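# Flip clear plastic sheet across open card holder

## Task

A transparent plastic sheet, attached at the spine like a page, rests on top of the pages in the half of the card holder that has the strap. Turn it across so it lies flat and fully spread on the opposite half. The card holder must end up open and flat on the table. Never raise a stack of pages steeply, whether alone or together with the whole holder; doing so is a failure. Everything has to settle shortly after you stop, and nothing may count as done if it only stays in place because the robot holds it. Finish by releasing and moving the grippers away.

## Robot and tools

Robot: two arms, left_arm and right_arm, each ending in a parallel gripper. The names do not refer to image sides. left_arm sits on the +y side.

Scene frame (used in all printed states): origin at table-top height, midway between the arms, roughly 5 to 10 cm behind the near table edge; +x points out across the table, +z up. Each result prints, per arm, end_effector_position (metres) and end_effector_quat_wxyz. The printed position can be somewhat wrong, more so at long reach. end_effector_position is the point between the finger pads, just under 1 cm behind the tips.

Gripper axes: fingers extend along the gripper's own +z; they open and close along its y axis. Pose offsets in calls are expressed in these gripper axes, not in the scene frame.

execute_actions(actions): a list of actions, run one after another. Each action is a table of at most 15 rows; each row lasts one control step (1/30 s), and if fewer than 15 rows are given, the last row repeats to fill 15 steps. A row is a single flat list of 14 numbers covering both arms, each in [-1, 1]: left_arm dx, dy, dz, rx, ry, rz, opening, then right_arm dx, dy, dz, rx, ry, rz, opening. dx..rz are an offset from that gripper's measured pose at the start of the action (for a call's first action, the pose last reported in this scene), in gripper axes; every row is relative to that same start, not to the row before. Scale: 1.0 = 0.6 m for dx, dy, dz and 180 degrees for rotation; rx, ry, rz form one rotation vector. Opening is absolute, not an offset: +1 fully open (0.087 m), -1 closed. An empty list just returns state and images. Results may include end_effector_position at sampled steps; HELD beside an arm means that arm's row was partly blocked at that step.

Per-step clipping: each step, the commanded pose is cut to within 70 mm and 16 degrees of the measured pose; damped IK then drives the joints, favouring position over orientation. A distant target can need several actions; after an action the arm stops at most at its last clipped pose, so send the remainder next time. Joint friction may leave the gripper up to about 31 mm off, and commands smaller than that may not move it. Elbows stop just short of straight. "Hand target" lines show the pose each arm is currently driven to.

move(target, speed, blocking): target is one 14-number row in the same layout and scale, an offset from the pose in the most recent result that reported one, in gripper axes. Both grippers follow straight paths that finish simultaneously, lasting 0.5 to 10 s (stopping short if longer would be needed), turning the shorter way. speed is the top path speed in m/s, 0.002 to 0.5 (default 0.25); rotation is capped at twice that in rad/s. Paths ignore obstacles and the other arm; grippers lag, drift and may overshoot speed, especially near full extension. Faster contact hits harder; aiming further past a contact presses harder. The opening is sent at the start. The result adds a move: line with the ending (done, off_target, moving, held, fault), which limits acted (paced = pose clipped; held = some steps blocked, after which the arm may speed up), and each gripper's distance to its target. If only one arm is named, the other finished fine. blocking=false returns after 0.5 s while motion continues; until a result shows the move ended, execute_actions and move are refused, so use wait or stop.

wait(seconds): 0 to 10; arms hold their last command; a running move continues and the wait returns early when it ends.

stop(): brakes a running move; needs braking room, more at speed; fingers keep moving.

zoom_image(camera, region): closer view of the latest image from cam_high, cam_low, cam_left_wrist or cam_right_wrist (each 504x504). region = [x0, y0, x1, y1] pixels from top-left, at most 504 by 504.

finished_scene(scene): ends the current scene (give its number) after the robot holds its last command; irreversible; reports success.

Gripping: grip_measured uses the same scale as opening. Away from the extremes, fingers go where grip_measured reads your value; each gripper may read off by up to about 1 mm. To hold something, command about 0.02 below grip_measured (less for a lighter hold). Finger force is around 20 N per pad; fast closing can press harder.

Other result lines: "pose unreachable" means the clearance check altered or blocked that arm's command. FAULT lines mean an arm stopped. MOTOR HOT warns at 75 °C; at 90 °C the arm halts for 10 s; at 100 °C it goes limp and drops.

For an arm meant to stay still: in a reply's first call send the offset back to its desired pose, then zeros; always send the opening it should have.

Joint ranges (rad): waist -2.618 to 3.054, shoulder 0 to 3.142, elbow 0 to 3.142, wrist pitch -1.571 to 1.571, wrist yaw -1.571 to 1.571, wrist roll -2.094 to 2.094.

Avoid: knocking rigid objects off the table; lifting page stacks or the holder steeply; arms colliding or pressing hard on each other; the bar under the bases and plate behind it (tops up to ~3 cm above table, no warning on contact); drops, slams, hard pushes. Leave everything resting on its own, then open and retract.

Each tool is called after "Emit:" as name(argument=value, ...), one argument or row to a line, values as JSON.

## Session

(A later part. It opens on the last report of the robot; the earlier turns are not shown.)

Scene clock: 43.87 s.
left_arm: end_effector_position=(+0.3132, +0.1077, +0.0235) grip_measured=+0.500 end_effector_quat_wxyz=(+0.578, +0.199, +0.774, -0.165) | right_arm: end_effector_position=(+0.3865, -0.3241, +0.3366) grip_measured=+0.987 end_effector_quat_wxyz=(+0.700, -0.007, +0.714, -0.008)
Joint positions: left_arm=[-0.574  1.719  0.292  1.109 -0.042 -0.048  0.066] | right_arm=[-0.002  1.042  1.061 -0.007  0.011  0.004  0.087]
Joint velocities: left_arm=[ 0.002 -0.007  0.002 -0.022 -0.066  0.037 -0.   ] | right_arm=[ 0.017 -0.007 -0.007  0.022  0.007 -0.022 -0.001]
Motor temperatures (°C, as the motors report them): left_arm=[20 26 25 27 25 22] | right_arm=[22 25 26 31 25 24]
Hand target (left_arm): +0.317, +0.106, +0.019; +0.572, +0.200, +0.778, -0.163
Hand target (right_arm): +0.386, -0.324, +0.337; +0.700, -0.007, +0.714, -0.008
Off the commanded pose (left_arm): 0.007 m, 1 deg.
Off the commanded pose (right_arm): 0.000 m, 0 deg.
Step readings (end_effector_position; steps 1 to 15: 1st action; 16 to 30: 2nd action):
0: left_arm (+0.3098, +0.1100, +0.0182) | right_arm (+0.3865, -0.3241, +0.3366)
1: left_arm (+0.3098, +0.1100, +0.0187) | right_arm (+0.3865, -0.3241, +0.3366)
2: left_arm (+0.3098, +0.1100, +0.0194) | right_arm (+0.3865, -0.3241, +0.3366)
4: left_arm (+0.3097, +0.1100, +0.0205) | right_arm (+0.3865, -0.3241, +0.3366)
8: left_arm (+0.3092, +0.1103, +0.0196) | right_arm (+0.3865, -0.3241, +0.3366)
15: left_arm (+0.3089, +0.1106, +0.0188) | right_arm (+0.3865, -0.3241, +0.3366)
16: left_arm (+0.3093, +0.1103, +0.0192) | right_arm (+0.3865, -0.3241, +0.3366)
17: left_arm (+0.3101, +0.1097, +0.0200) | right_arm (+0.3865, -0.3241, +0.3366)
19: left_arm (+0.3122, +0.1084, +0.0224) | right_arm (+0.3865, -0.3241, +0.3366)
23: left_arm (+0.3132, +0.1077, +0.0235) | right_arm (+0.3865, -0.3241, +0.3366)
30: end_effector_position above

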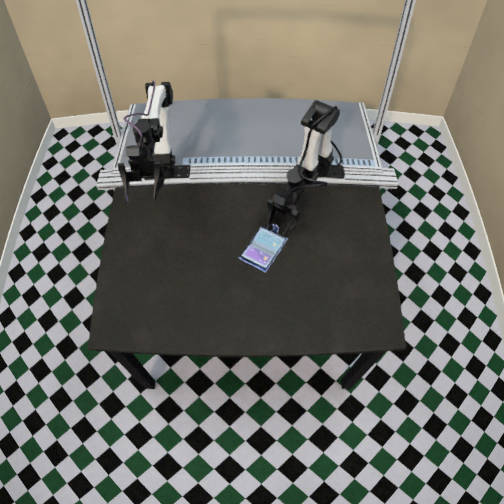

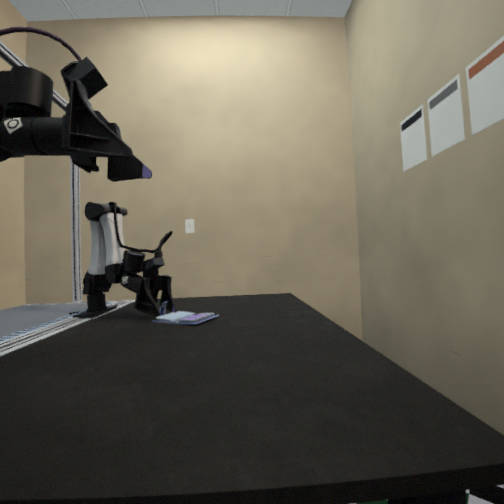

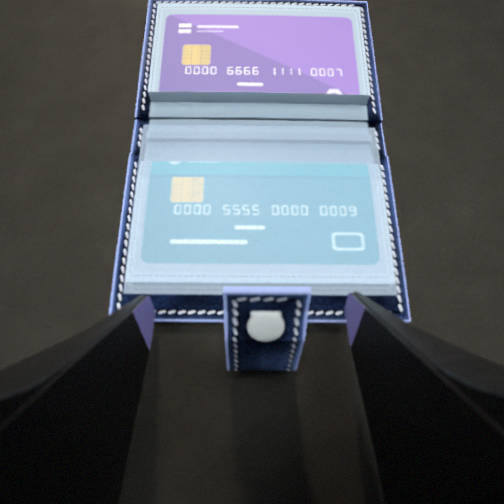

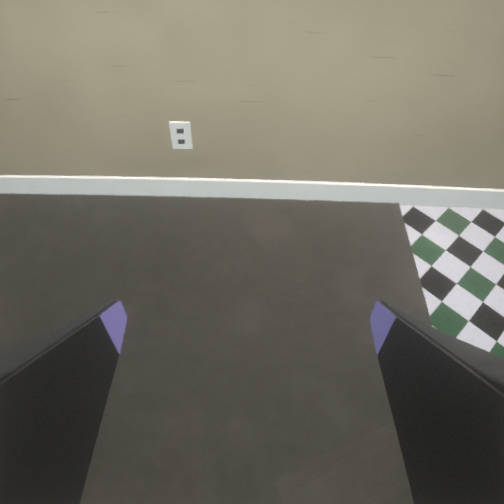

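Emit:
execute_actions(
  actions=[
    [[0.016,0,0.018,0,0,0,0.5,0,0,0,0,0,0,1]],
  ],
)

Emit:
execute_actions(
  actions=[
    [[0.008,0,0.02,0,0,0,0.5,0,0,0,0,0,0,1]],
  ],
)

Emit:
zoom_image(
  camera="cam_left_wrist",
  region=[90,200,430,360],
)

Scene clock: 47.27 s.
left_arm: end_effector_position=(+0.3183, +0.1050, +0.0212) grip_measured=+0.500 end_effector_quat_wxyz=(+0.589, +0.197, +0.766, -0.167) | right_arm: end_effector_position=(+0.3865, -0.3241, +0.3366) grip_measured=+0.987 end_effector_quat_wxyz=(+0.700, -0.007, +0.714, -0.008)
Joint positions: left_arm=[-0.574  1.788  0.296  1.204 -0.044 -0.046  0.066] | right_arm=[-0.002  1.042  1.061 -0.007  0.011  0.004  0.087]
Joint velocities: left_arm=[ 0.002  0.007  0.007  0.037  0.066 -0.007  0.   ] | right_arm=[-0.002 -0.012 -0.012 -0.051 -0.007  0.066  0.   ]
Motor temperatures (°C, as the motors report them): left_arm=[20 26 25 27 25 22] | right_arm=[22 25 26 31 25 24]
Hand target (left_arm): +0.319, +0.104, +0.012; +0.578, +0.199, +0.774, -0.165
Hand target (right_arm): +0.386, -0.324, +0.337; +0.700, -0.007, +0.714, -0.008
Off the commanded pose (left_arm): 0.010 m, 2 deg.
Off the commanded pose (right_arm): 0.000 m, 0 deg.
Step readings (end_effector_position):
0: left_arm (+0.3132, +0.1077, +0.0235) | right_arm (+0.3865, -0.3241, +0.3366)
1: left_arm (+0.3136, +0.1074, +0.0227) | right_arm (+0.3865, -0.3241, +0.3366)
2: left_arm (+0.3145, +0.1069, +0.0202) | right_arm (+0.3865, -0.3241, +0.3366)
4: left_arm (+0.3168, +0.1059, +0.0206) | right_arm (+0.3865, -0.3241, +0.3366)
8: left_arm (+0.3181, +0.1052, +0.0211) | right_arm (+0.3865, -0.3241, +0.3366)
15: end_effector_position above

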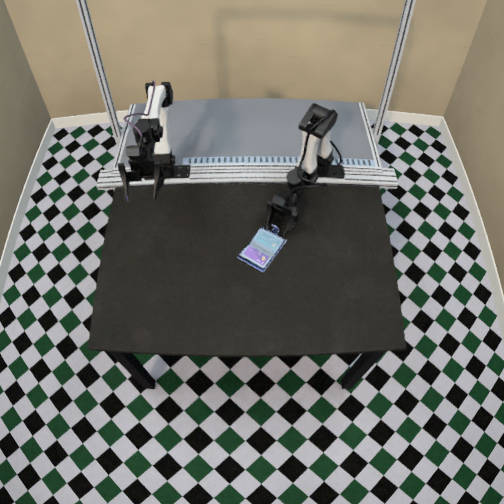

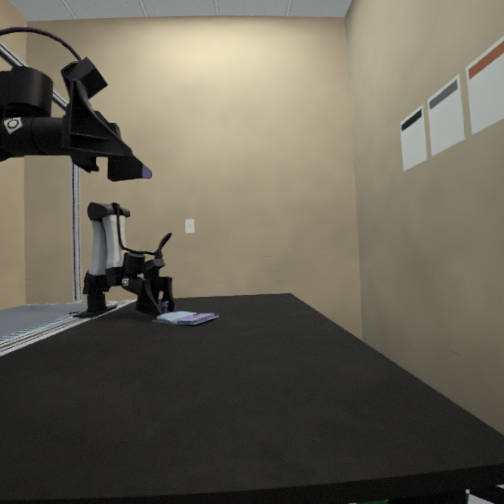

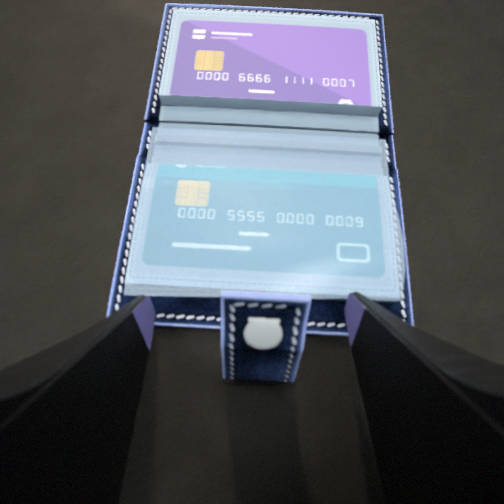

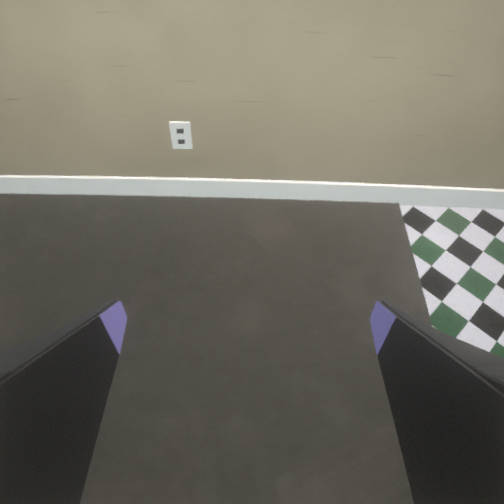

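Scene clock: 47.77 s.
left_arm: end_effector_position=(+0.3243, +0.1014, +0.0214) grip_measured=+0.500 end_effector_quat_wxyz=(+0.597, +0.195, +0.760, -0.169) | right_arm: end_effector_position=(+0.3865, -0.3241, +0.3366) grip_measured=+0.987 end_effector_quat_wxyz=(+0.700, -0.007, +0.714, -0.008)
Joint positions: left_arm=[-0.574  1.832  0.313  1.253 -0.046 -0.045  0.066] | right_arm=[-0.002  1.042  1.061 -0.007  0.011  0.004  0.087]
Joint velocities: left_arm=[ 0.002  0.007  0.007 -0.037 -0.037  0.037  0.001] | right_arm=[-0.007 -0.002 -0.007 -0.022 -0.051  0.051 -0.   ]
Motor temperatures (°C, as the motors report them): left_arm=[20 26 25 27 25 22] | right_arm=[22 25 27 31 25 24]
Hand target (left_arm): +0.327, +0.100, +0.014; +0.589, +0.197, +0.766, -0.167
Hand target (right_arm): +0.386, -0.324, +0.337; +0.700, -0.007, +0.714, -0.008
Off the commanded pose (left_arm): 0.009 m, 1 deg.
Off the commanded pose (right_arm): 0.000 m, 0 deg.
Step readings (end_effector_position):
0: left_arm (+0.3183, +0.1050, +0.0212) | right_arm (+0.3865, -0.3241, +0.3366)
1: left_arm (+0.3189, +0.1046, +0.0211) | right_arm (+0.3865, -0.3241, +0.3366)
2: left_arm (+0.3206, +0.1037, +0.0209) | right_arm (+0.3865, -0.3241, +0.3366)
4: left_arm (+0.3232, +0.1021, +0.0211) | right_arm (+0.3865, -0.3241, +0.3366)
8: left_arm (+0.3242, +0.1014, +0.0215) | right_arm (+0.3865, -0.3241, +0.3366)
15: end_effector_position above

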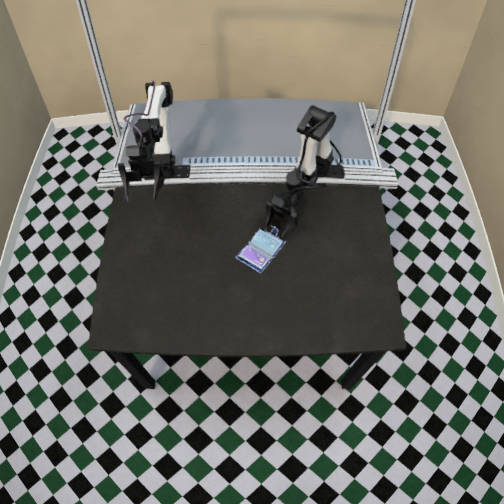

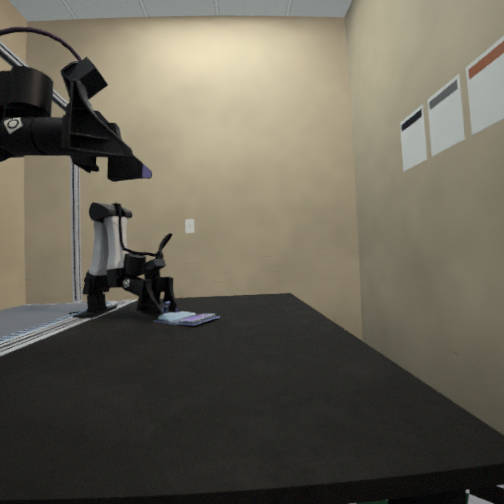

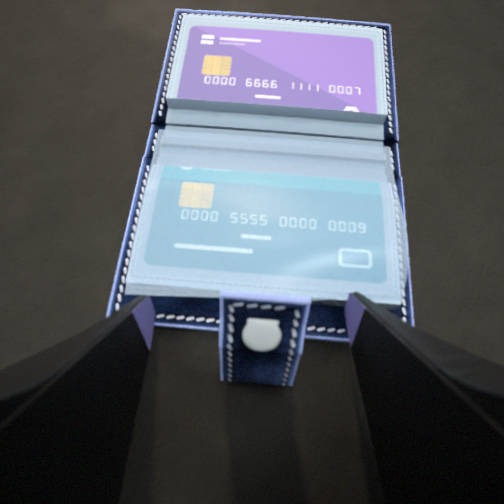

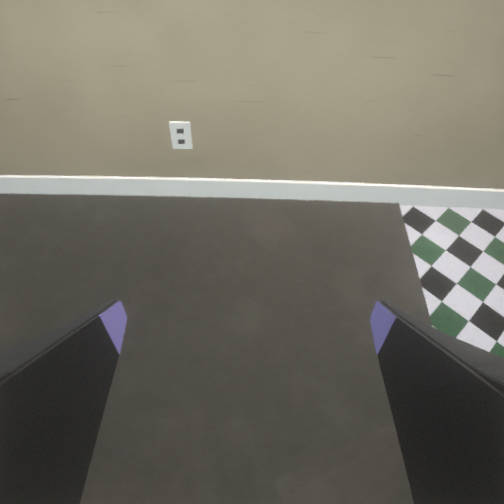

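Region (90, 200, 430, 360) of cam_left_wrist's 504x504 image, scaled by 1.482, with more detail than that image has; it fills the top 237 rows of this view, and the rest is white.

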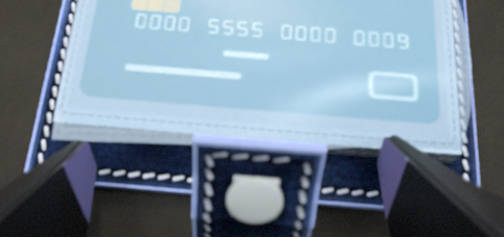

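Emit:
move(
  target=[-0.004,0,-0.008,0,0.14,0,0.5,0,0,0,0,0,0,1],
  speed=0.15,
)

Emit:
zoom_image(
  camera="cam_low",
  region=[60,120,180,200],
)

Scene clock: 52.00 s.
left_arm: end_effector_position=(+0.3201, +0.1014, +0.0199) grip_measured=+0.500 end_effector_quat_wxyz=(+0.422, +0.231, +0.868, -0.124) | right_arm: end_effector_position=(+0.3865, -0.3241, +0.3366) grip_measured=+0.987 end_effector_quat_wxyz=(+0.700, -0.007, +0.714, -0.008)
Joint positions: left_arm=[-0.564  1.615  0.657  0.263 -0.011 -0.046  0.066] | right_arm=[-0.002  1.042  1.061 -0.007  0.011  0.004  0.087]
Joint velocities: left_arm=[ 0.002  0.002  0.017 -0.051  0.037  0.066  0.   ] | right_arm=[ 0.007  0.012 -0.002 -0.022 -0.051  0.037 -0.   ]
Motor temperatures (°C, as the motors report them): left_arm=[20 26 25 28 25 22] | right_arm=[22 25 27 32 25 24]
Hand target (left_arm): +0.321, +0.103, +0.024; +0.417, +0.226, +0.871, -0.126
Hand target (right_arm): +0.386, -0.324, +0.337; +0.700, -0.007, +0.714, -0.008
Off the commanded pose (left_arm): 0.005 m, 1 deg.
Off the commanded pose (right_arm): 0.000 m, 0 deg.
move: done

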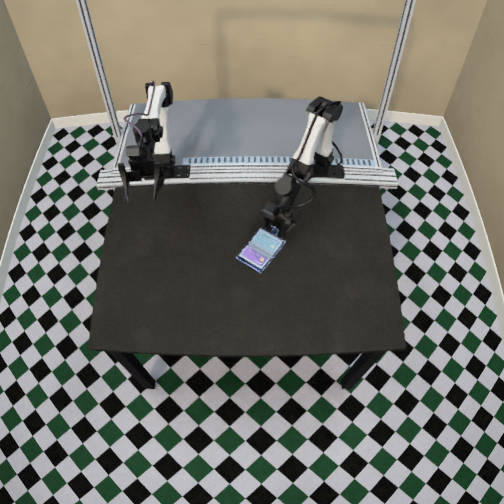

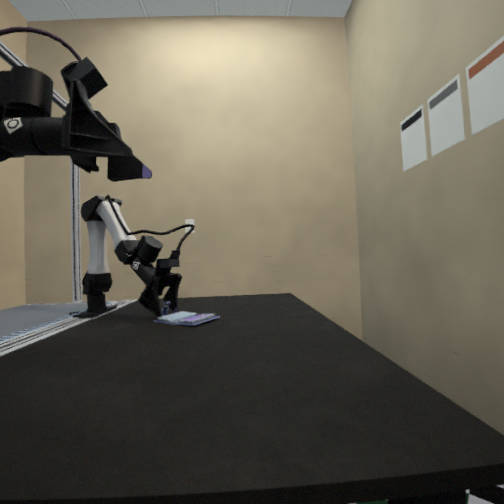

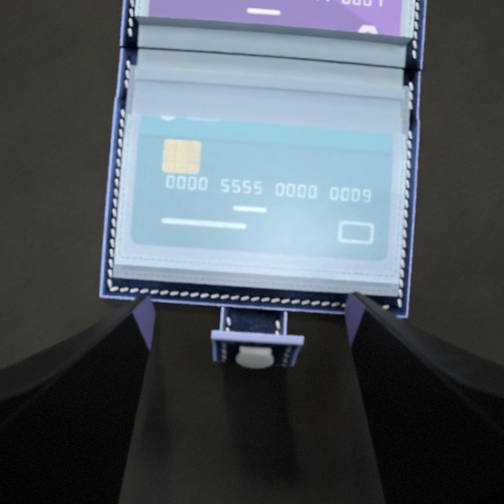

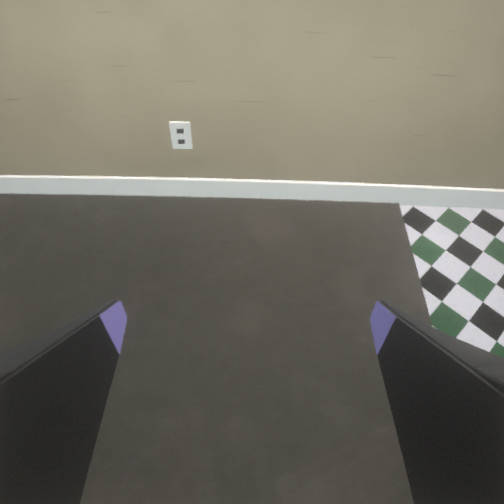

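Region (60, 120, 180, 200) of cam_low's 504x504 image, scaled by 4.200, with more detail than that image has.

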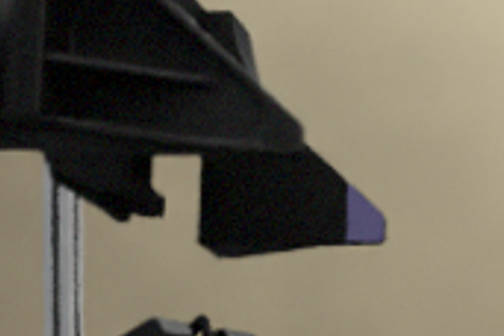

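Emit:
move(
  target=[-0.09,-0.055,-0.04,0,0.095,0,0.5,0,0,0,0,0,0,1],
  speed=0.15,
)

Emit:
move(
  target=[0,0,0,0,0,0.52,0,0,0,0,0,0,0,1],
  speed=0.4,
)

Emit:
move(
  target=[0,-0.036,0.045,0,0,0,0,0,0,0,0,0,0,1],
  speed=0.08,
)

Scene clock: 58.47 s.
left_arm: end_effector_position=(+0.3161, +0.0695, +0.0799) grip_measured=+0.500 end_effector_quat_wxyz=(+0.293, +0.247, +0.919, -0.095) | right_arm: end_effector_position=(+0.3865, -0.3241, +0.3366) grip_measured=+0.987 end_effector_quat_wxyz=(+0.700, -0.007, +0.714, -0.008)
Joint positions: left_arm=[-0.636  1.704  1.2   -0.475 -0.027 -0.107  0.066] | right_arm=[-0.002  1.042  1.061 -0.007  0.011  0.004  0.087]
Joint velocities: left_arm=[-0.007  0.002 -0.017 -0.007 -0.022 -0.051 -0.001] | right_arm=[-0.007 -0.002  0.007  0.022 -0.037  0.066  0.   ]
Motor temperatures (°C, as the motors report them): left_arm=[20 26 26 27 25 22] | right_arm=[22 25 27 32 25 24]
Hand target (left_arm): +0.317, +0.067, +0.078; +0.287, +0.246, +0.921, -0.091
Hand target (right_arm): +0.386, -0.324, +0.337; +0.700, -0.007, +0.714, -0.008
Off the commanded pose (left_arm): 0.003 m, 1 deg.
Off the commanded pose (right_arm): 0.000 m, 0 deg.
move: done

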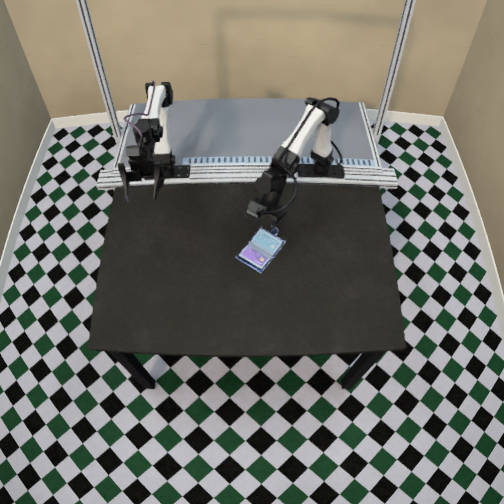

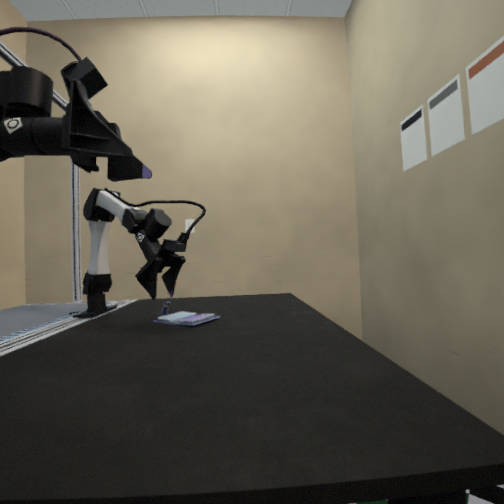

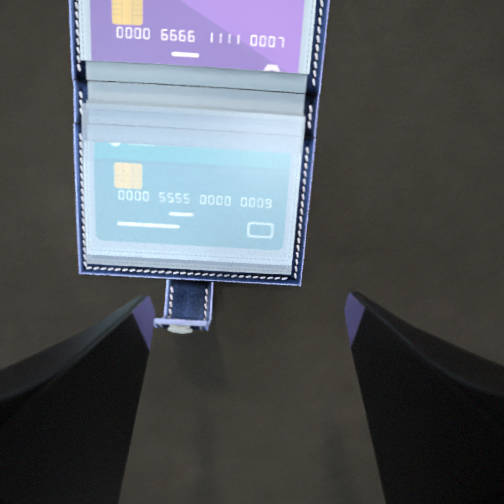

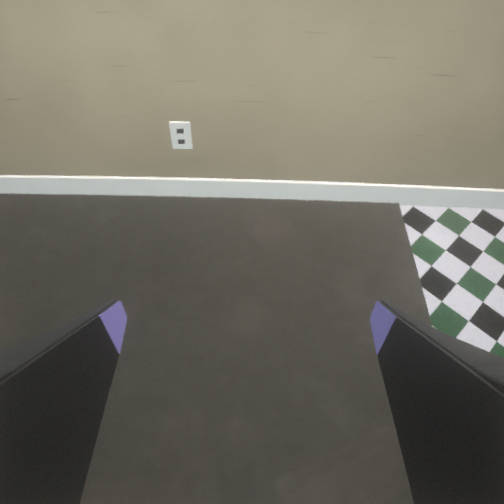

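Scene clock: 61.20 s.
left_arm: end_effector_position=(+0.3166, +0.0697, +0.0748) grip_measured=+0.000 end_effector_quat_wxyz=(+0.259, +0.839, +0.457, +0.140) | right_arm: end_effector_position=(+0.3865, -0.3241, +0.3366) grip_measured=+0.987 end_effector_quat_wxyz=(+0.700, -0.007, +0.714, -0.008)
Joint positions: left_arm=[-0.779  1.652  1.044 -0.406 -0.101  1.389  0.044] | right_arm=[-0.002  1.042  1.061 -0.007  0.011  0.004  0.087]
Joint velocities: left_arm=[-0.002 -0.007  0.017 -0.022  0.022  0.051 -0.002] | right_arm=[-0.007 -0.002  0.012  0.066  0.037 -0.022  0.   ]
Motor temperatures (°C, as the motors report them): left_arm=[20 27 26 27 25 22] | right_arm=[22 25 27 32 25 24]
Hand target (left_arm): +0.316, +0.069, +0.080; +0.270, +0.839, +0.449, +0.147
Hand target (right_arm): +0.386, -0.324, +0.337; +0.700, -0.007, +0.714, -0.008
Off the commanded pose (left_arm): 0.005 m, 2 deg.
Off the commanded pose (right_arm): 0.000 m, 0 deg.
move: done

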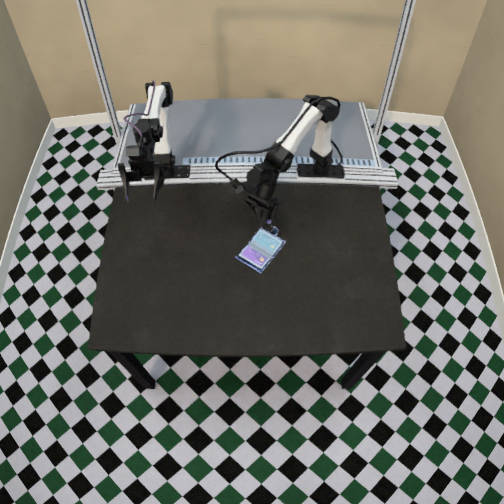

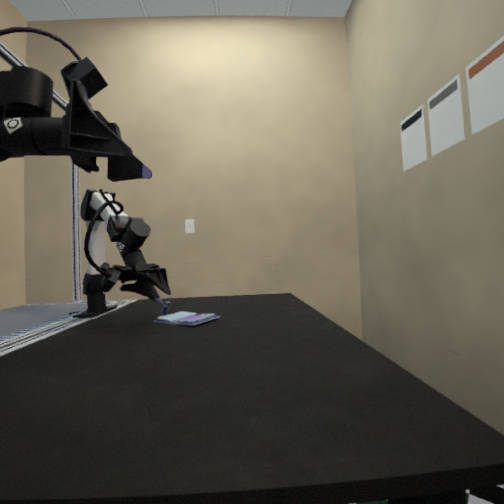

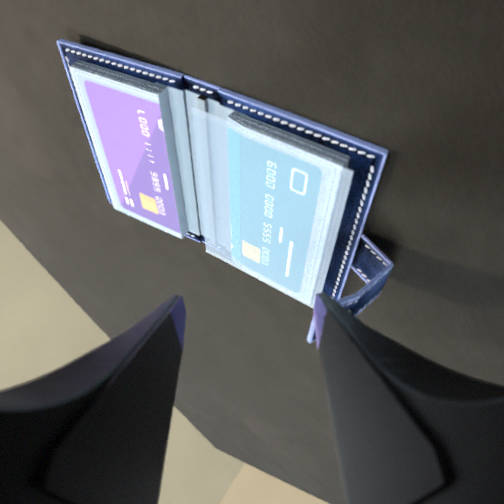

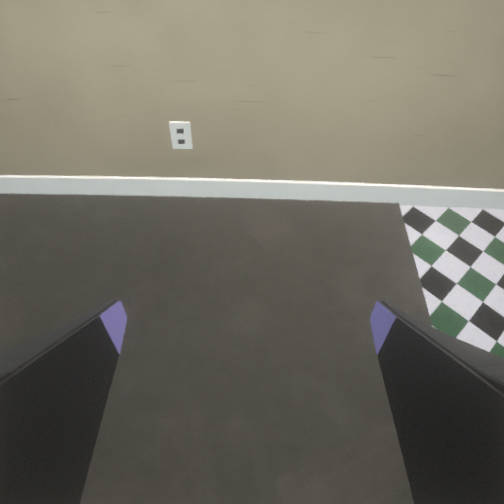

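Scene clock: 62.20 s.
left_arm: end_effector_position=(+0.3155, +0.0713, +0.0507) grip_measured=+0.000 end_effector_quat_wxyz=(+0.265, +0.838, +0.456, +0.141) | right_arm: end_effector_position=(+0.3865, -0.3241, +0.3366) grip_measured=+0.987 end_effector_quat_wxyz=(+0.700, -0.007, +0.714, -0.008)
Joint positions: left_arm=[-0.779  1.675  0.959 -0.287 -0.101  1.389  0.044] | right_arm=[-0.002  1.042  1.061 -0.007  0.011  0.004  0.087]
Joint velocities: left_arm=[-0.027 -0.002  0.012 -0.007 -0.022 -0.066 -0.001] | right_arm=[ 0.012 -0.012 -0.007 -0.007  0.051 -0.022 -0.   ]
Motor temperatures (°C, as the motors report them): left_arm=[20 27 26 27 25 22] | right_arm=[22 25 27 32 25 24]
Hand target (left_arm): +0.314, +0.072, +0.041; +0.259, +0.839, +0.457, +0.140
Hand target (right_arm): +0.386, -0.324, +0.337; +0.700, -0.007, +0.714, -0.008
Off the commanded pose (left_arm): 0.010 m, 1 deg.
Off the commanded pose (right_arm): 0.000 m, 0 deg.
move: done

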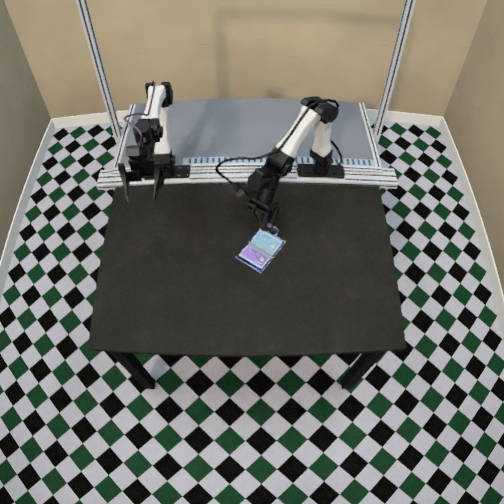

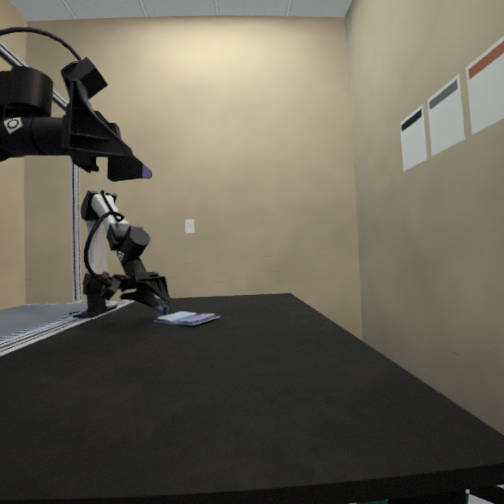

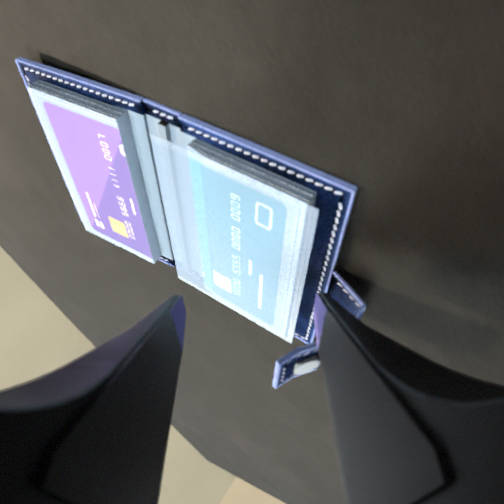

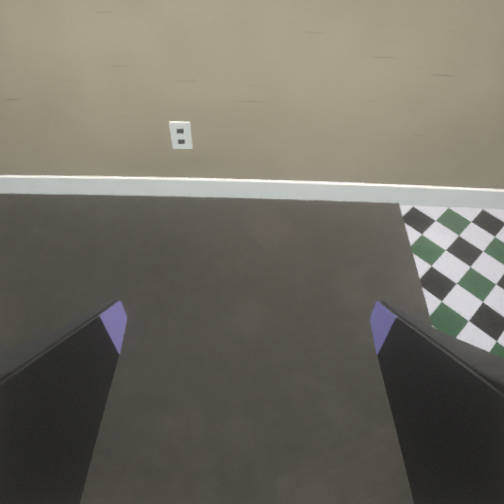

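Emit:
move(
  target=[-0.008,-0.014,0.05,0,0,0,0.1,0,0,0,0,0,0,1],
  speed=0.05,
)

Emit:
zoom_image(
  camera="cam_left_wrist",
  region=[200,180,420,400],
)

Scene clock: 65.77 s.
left_arm: end_effector_position=(+0.3259, +0.0614, +0.0344) grip_measured=+0.100 end_effector_quat_wxyz=(+0.273, +0.835, +0.456, +0.144) | right_arm: end_effector_position=(+0.3865, -0.3241, +0.3366) grip_measured=+0.987 end_effector_quat_wxyz=(+0.700, -0.007, +0.714, -0.008)
Joint positions: left_arm=[-0.779  1.749  0.959 -0.196 -0.101  1.389  0.048] | right_arm=[-0.002  1.042  1.061 -0.007  0.011  0.004  0.087]
Joint velocities: left_arm=[-0.002  0.002  0.002 -0.037 -0.022 -0.037  0.   ] | right_arm=[-0.012 -0.007 -0.017  0.022  0.007 -0.066 -0.001]
Motor temperatures (°C, as the motors report them): left_arm=[20 26 26 27 25 22] | right_arm=[22 25 28 33 25 24]
Hand target (left_arm): +0.321, +0.062, +0.022; +0.264, +0.838, +0.456, +0.141
Hand target (right_arm): +0.386, -0.324, +0.337; +0.700, -0.007, +0.714, -0.008
Off the commanded pose (left_arm): 0.014 m, 1 deg.
Off the commanded pose (right_arm): 0.000 m, 0 deg.
move: off_target (left_arm)

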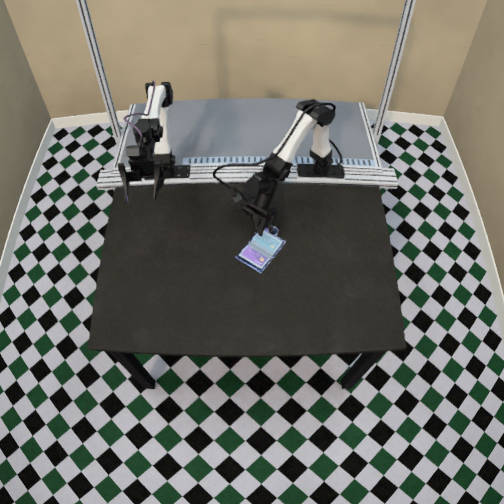

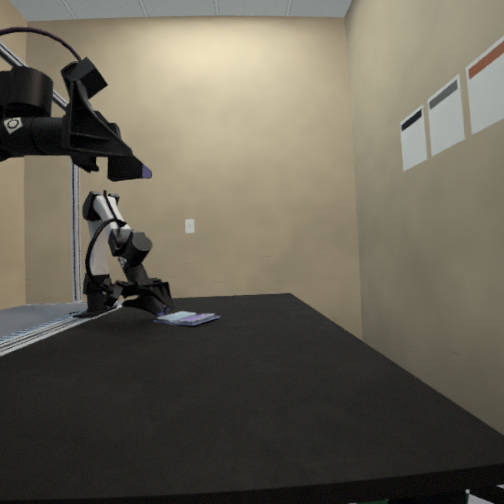

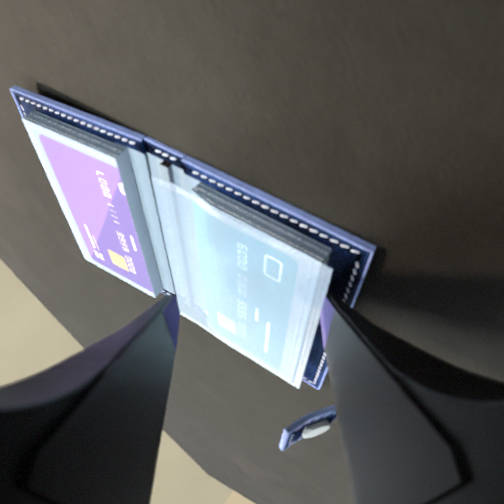

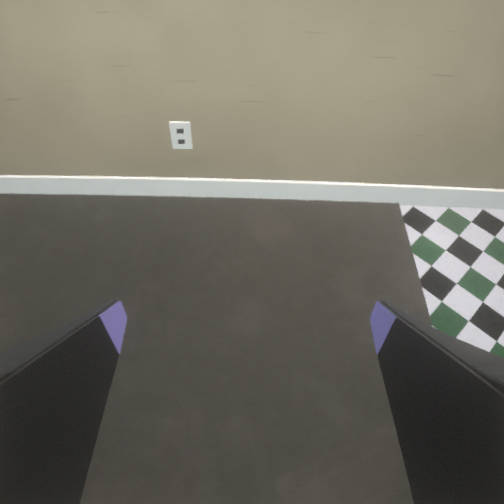

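Region (200, 180, 420, 400) of cam_left_wrist's 504x504 image, scaled by 2.291, with more detail than that image has.

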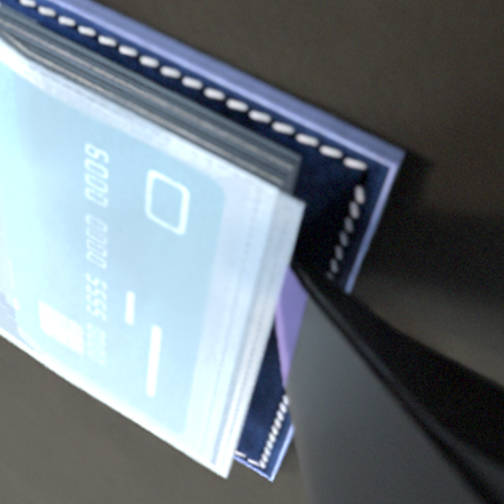

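Emit:
execute_actions(
  actions=[
    [[0,0,0,0,0,0,0.18,0,0,0,0,0,0,1]],
    [[0,-0.008,0.022,0,0,0,0.18,0,0,0,0,0,0,1]],
  ],
)

Emit:
zoom_image(
  camera="cam_left_wrist",
  region=[200,180,420,400],
)

Scene clock: 69.33 s.
left_arm: end_effector_position=(+0.3296, +0.0578, +0.0337) grip_measured=+0.180 end_effector_quat_wxyz=(+0.280, +0.833, +0.455, +0.146) | right_arm: end_effector_position=(+0.3865, -0.3241, +0.3366) grip_measured=+0.987 end_effector_quat_wxyz=(+0.700, -0.007, +0.714, -0.008)
Joint positions: left_arm=[-0.779  1.761  0.959 -0.167 -0.101  1.389  0.052] | right_arm=[-0.002  1.042  1.061 -0.007  0.011  0.004  0.087]
Joint velocities: left_arm=[ 0.007 -0.002  0.022 -0.022 -0.022  0.007 -0.001] | right_arm=[-0.017  0.002 -0.002 -0.022  0.066 -0.022 -0.   ]
Motor temperatures (°C, as the motors report them): left_arm=[20 27 26 28 25 22] | right_arm=[22 25 28 33 25 24]
Hand target (left_arm): +0.329, +0.059, +0.021; +0.273, +0.835, +0.455, +0.144
Hand target (right_arm): +0.386, -0.324, +0.337; +0.700, -0.007, +0.714, -0.008
Off the commanded pose (left_arm): 0.013 m, 1 deg.
Off the commanded pose (right_arm): 0.000 m, 0 deg.
Step readings (end_effector_position; steps 1 to 15: 1st action; 16 to 30: 2nd action):
0: left_arm (+0.3261, +0.0611, +0.0346) | right_arm (+0.3865, -0.3241, +0.3366)
1: left_arm (+0.3261, +0.0611, +0.0346) | right_arm (+0.3865, -0.3241, +0.3366)
2: left_arm (+0.3261, +0.0611, +0.0346) | right_arm (+0.3865, -0.3241, +0.3366)
4: left_arm (+0.3261, +0.0611, +0.0346) | right_arm (+0.3865, -0.3241, +0.3366)
8: left_arm (+0.3261, +0.0611, +0.0346) | right_arm (+0.3865, -0.3241, +0.3366)
15: left_arm (+0.3261, +0.0611, +0.0346) | right_arm (+0.3865, -0.3241, +0.3366)
16: left_arm (+0.3265, +0.0608, +0.0344) | right_arm (+0.3865, -0.3241, +0.3366)
17: left_arm (+0.3273, +0.0600, +0.0340) | right_arm (+0.3865, -0.3241, +0.3366)
19: left_arm (+0.3281, +0.0594, +0.0324) | right_arm (+0.3865, -0.3241, +0.3366)
23: left_arm (+0.3291, +0.0583, +0.0333) | right_arm (+0.3865, -0.3241, +0.3366)
30: end_effector_position above

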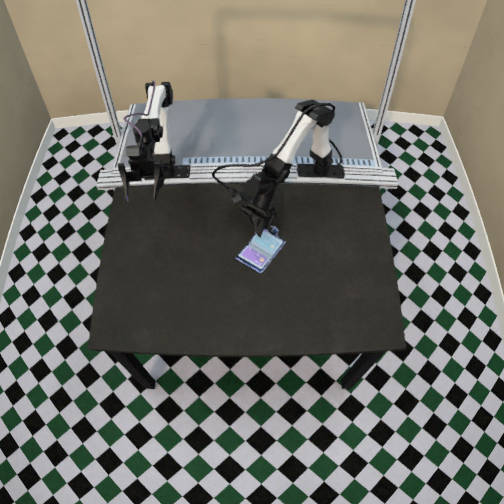

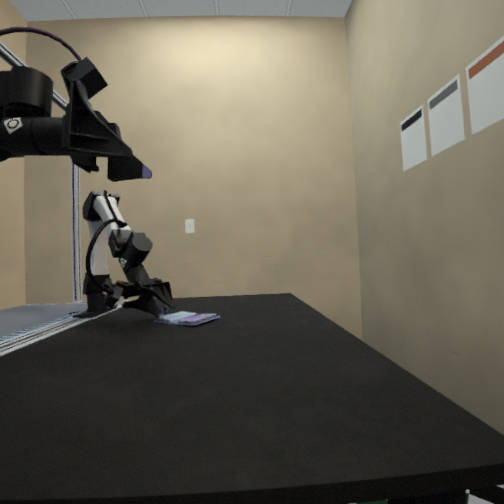

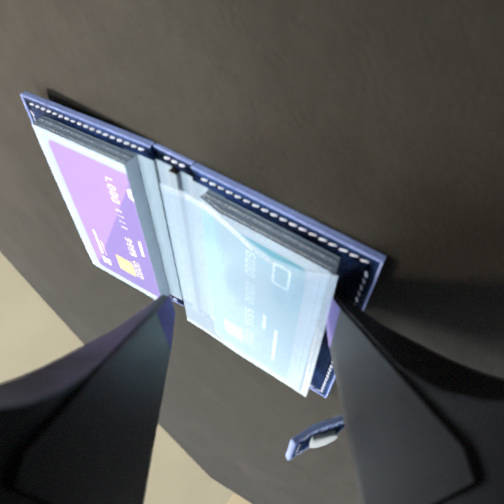

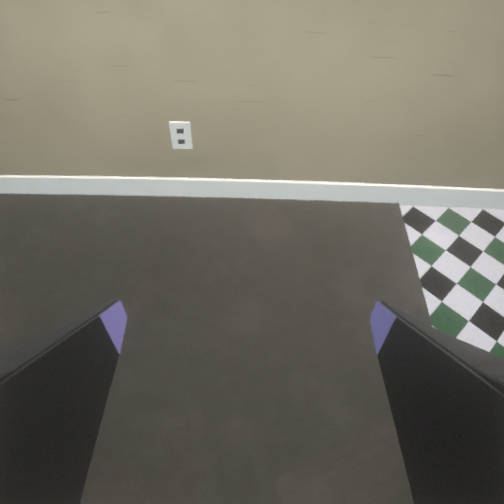

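Region (200, 180, 420, 400) of cam_left_wrist's 504x504 image, scaled by 2.291, with more detail than that image has.

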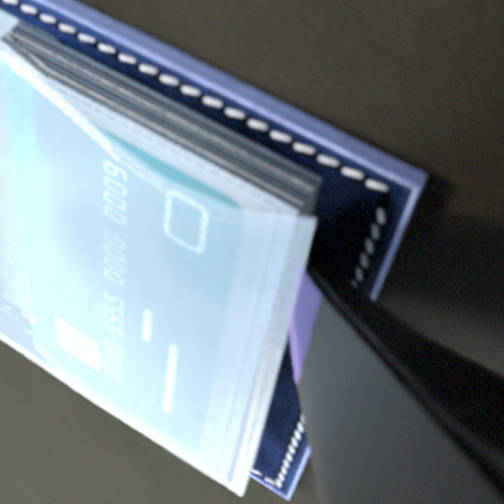

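Edge is on the pad and buckled. Lift a little.

Emit:
execute_actions(
  actions=[
    [[0,0.012,-0.016,0,0,0,0.16,0,0,0,0,0,0,1]],
  ],
)

Emit:
zoom_image(
  camera="cam_left_wrist",
  region=[200,180,420,400],
)

Scene clock: 73.10 s.
left_arm: end_effector_position=(+0.3267, +0.0607, +0.0324) grip_measured=+0.160 end_effector_quat_wxyz=(+0.273, +0.835, +0.456, +0.144) | right_arm: end_effector_position=(+0.3865, -0.3241, +0.3366) grip_measured=+0.987 end_effector_quat_wxyz=(+0.700, -0.007, +0.714, -0.008)
Joint positions: left_arm=[-0.779  1.757  0.959 -0.188 -0.101  1.389  0.051] | right_arm=[-0.002  1.042  1.061 -0.007  0.011  0.004  0.087]
Joint velocities: left_arm=[-0.012 -0.002 -0.002 -0.037  0.037  0.022 -0.001] | right_arm=[-0.012  0.002 -0.012 -0.037  0.007 -0.051  0.   ]
Motor temperatures (°C, as the motors report them): left_arm=[20 27 26 28 25 22] | right_arm=[22 25 28 33 25 24]
Hand target (left_arm): +0.330, +0.058, +0.046; +0.281, +0.833, +0.455, +0.146
Hand target (right_arm): +0.386, -0.324, +0.337; +0.700, -0.007, +0.714, -0.008
Off the commanded pose (left_arm): 0.014 m, 1 deg.
Off the commanded pose (right_arm): 0.000 m, 0 deg.
Step readings (end_effector_position):
0: left_arm (+0.3296, +0.0578, +0.0337) | right_arm (+0.3865, -0.3241, +0.3366)
1: left_arm (+0.3291, +0.0583, +0.0332) | right_arm (+0.3865, -0.3241, +0.3366)
2: left_arm (+0.3284, +0.0591, +0.0326) | right_arm (+0.3865, -0.3241, +0.3366)
4: left_arm (+0.3280, +0.0594, +0.0327) | right_arm (+0.3865, -0.3241, +0.3366)
8: left_arm (+0.3270, +0.0604, +0.0325) | right_arm (+0.3865, -0.3241, +0.3366)
15: end_effector_position above

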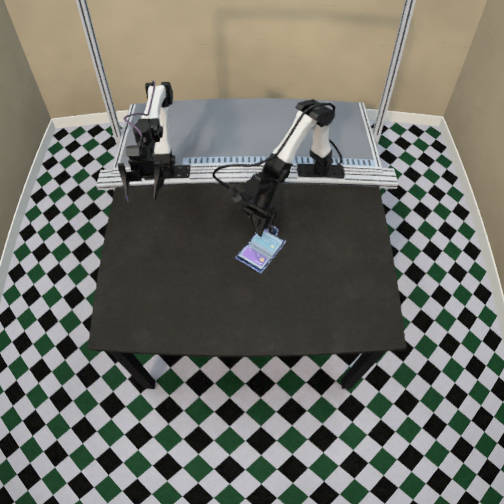

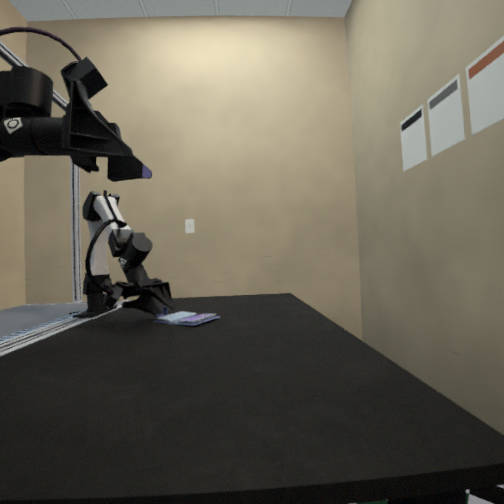

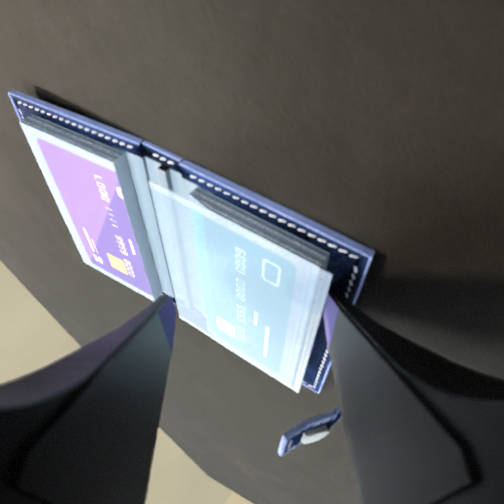

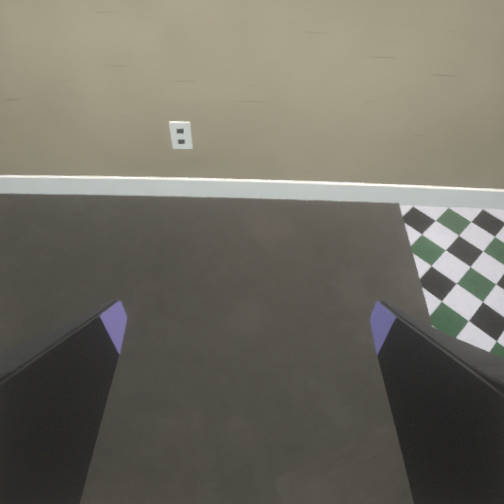

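Region (200, 180, 420, 400) of cam_left_wrist's 504x504 image, scaled by 2.291, with more detail than that image has.

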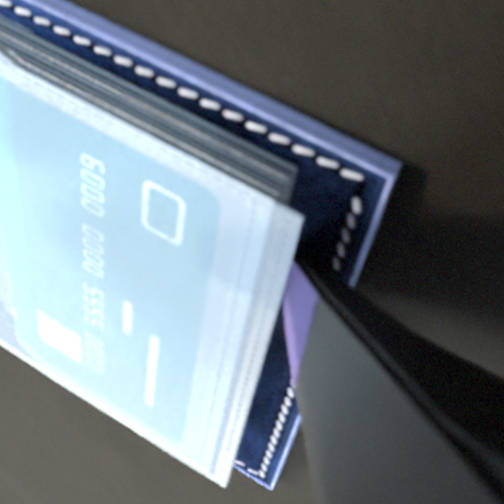

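Use the finger closing motion instead.

Emit:
execute_actions(
  actions=[
    [[0,0,0,0,0,0,0.05,0,0,0,0,0,0,1]],
    [[0,0,0,0,0,0,-0.05,0,0,0,0,0,0,1]],
    [[0,0,0,0,0,0,-0.15,0,0,0,0,0,0,1]],
  ],
)

Emit:
zoom_image(
  camera="cam_left_wrist",
  region=[200,180,420,400],
)

Scene clock: 77.10 s.
left_arm: end_effector_position=(+0.3267, +0.0607, +0.0324) grip_measured=-0.150 end_effector_quat_wxyz=(+0.273, +0.835, +0.456, +0.144) | right_arm: end_effector_position=(+0.3865, -0.3241, +0.3366) grip_measured=+0.987 end_effector_quat_wxyz=(+0.700, -0.007, +0.714, -0.008)
Joint positions: left_arm=[-0.779  1.757  0.959 -0.188 -0.101  1.389  0.037] | right_arm=[-0.002  1.042  1.061 -0.007  0.011  0.004  0.087]
Joint velocities: left_arm=[-0.032 -0.007 -0.012  0.037 -0.095  0.007  0.001] | right_arm=[-0.002 -0.012 -0.007  0.095 -0.007  0.022  0.   ]
Motor temperatures (°C, as the motors report them): left_arm=[20 27 26 27 25 22] | right_arm=[22 25 28 33 25 24]
Hand target (left_arm): +0.327, +0.061, +0.032; +0.273, +0.835, +0.456, +0.144
Hand target (right_arm): +0.386, -0.324, +0.337; +0.700, -0.007, +0.714, -0.008
Off the commanded pose (left_arm): 0.000 m, 0 deg.
Off the commanded pose (right_arm): 0.000 m, 0 deg.
Step readings (end_effector_position; steps 1 to 15: 1st action; 16 to 30: 2nd action; 31 to 45: 3rd action):
0: left_arm (+0.3267, +0.0607, +0.0324) | right_arm (+0.3865, -0.3241, +0.3366)
1: left_arm (+0.3267, +0.0607, +0.0324) | right_arm (+0.3865, -0.3241, +0.3366)
2: left_arm (+0.3267, +0.0607, +0.0324) | right_arm (+0.3865, -0.3241, +0.3366)
4: left_arm (+0.3267, +0.0607, +0.0324) | right_arm (+0.3865, -0.3241, +0.3366)
8: left_arm (+0.3267, +0.0607, +0.0324) | right_arm (+0.3865, -0.3241, +0.3366)
15: left_arm (+0.3267, +0.0607, +0.0324) | right_arm (+0.3865, -0.3241, +0.3366)
16: left_arm (+0.3267, +0.0607, +0.0324) | right_arm (+0.3865, -0.3241, +0.3366)
17: left_arm (+0.3267, +0.0607, +0.0324) | right_arm (+0.3865, -0.3241, +0.3366)
19: left_arm (+0.3267, +0.0607, +0.0324) | right_arm (+0.3865, -0.3241, +0.3366)
23: left_arm (+0.3267, +0.0607, +0.0324) | right_arm (+0.3865, -0.3241, +0.3366)
30: left_arm (+0.3267, +0.0607, +0.0324) | right_arm (+0.3865, -0.3241, +0.3366)
31: left_arm (+0.3267, +0.0607, +0.0324) | right_arm (+0.3865, -0.3241, +0.3366)
32: left_arm (+0.3267, +0.0607, +0.0324) | right_arm (+0.3865, -0.3241, +0.3366)
34: left_arm (+0.3267, +0.0607, +0.0324) | right_arm (+0.3865, -0.3241, +0.3366)
38: left_arm (+0.3267, +0.0607, +0.0324) | right_arm (+0.3865, -0.3241, +0.3366)
45: end_effector_position above

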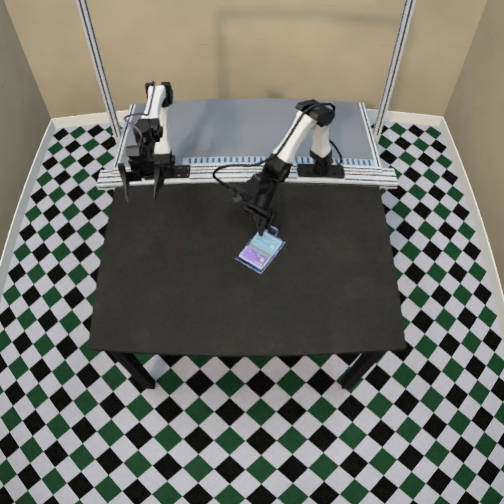

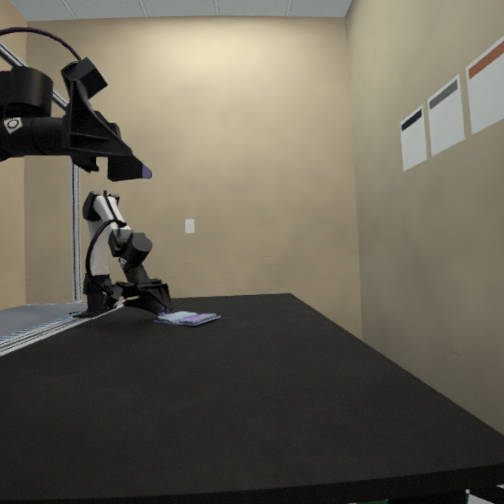

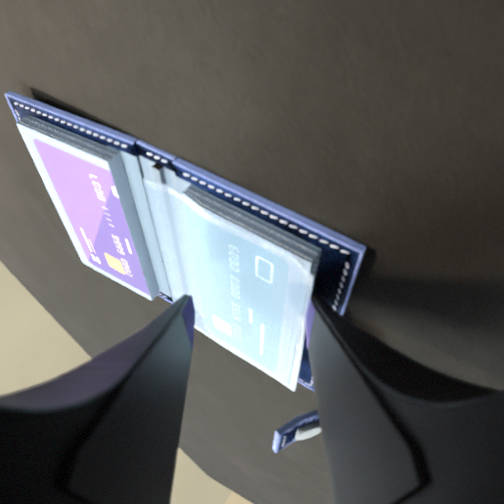

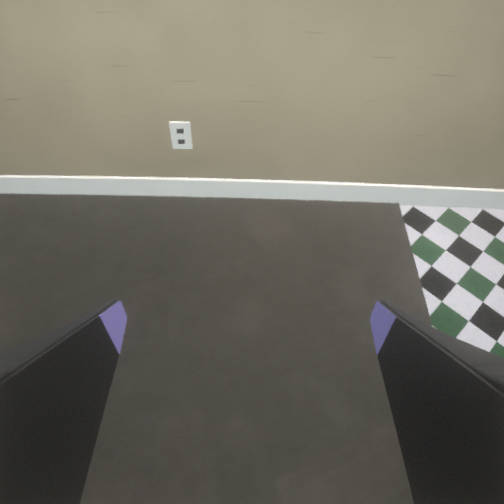

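Region (200, 180, 420, 400) of cam_left_wrist's 504x504 image, scaled by 2.291, with more detail than that image has.

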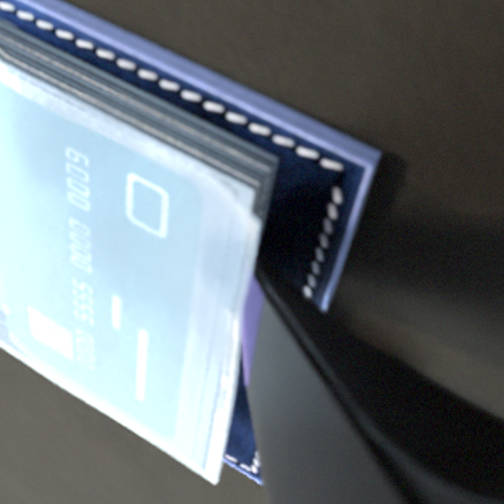

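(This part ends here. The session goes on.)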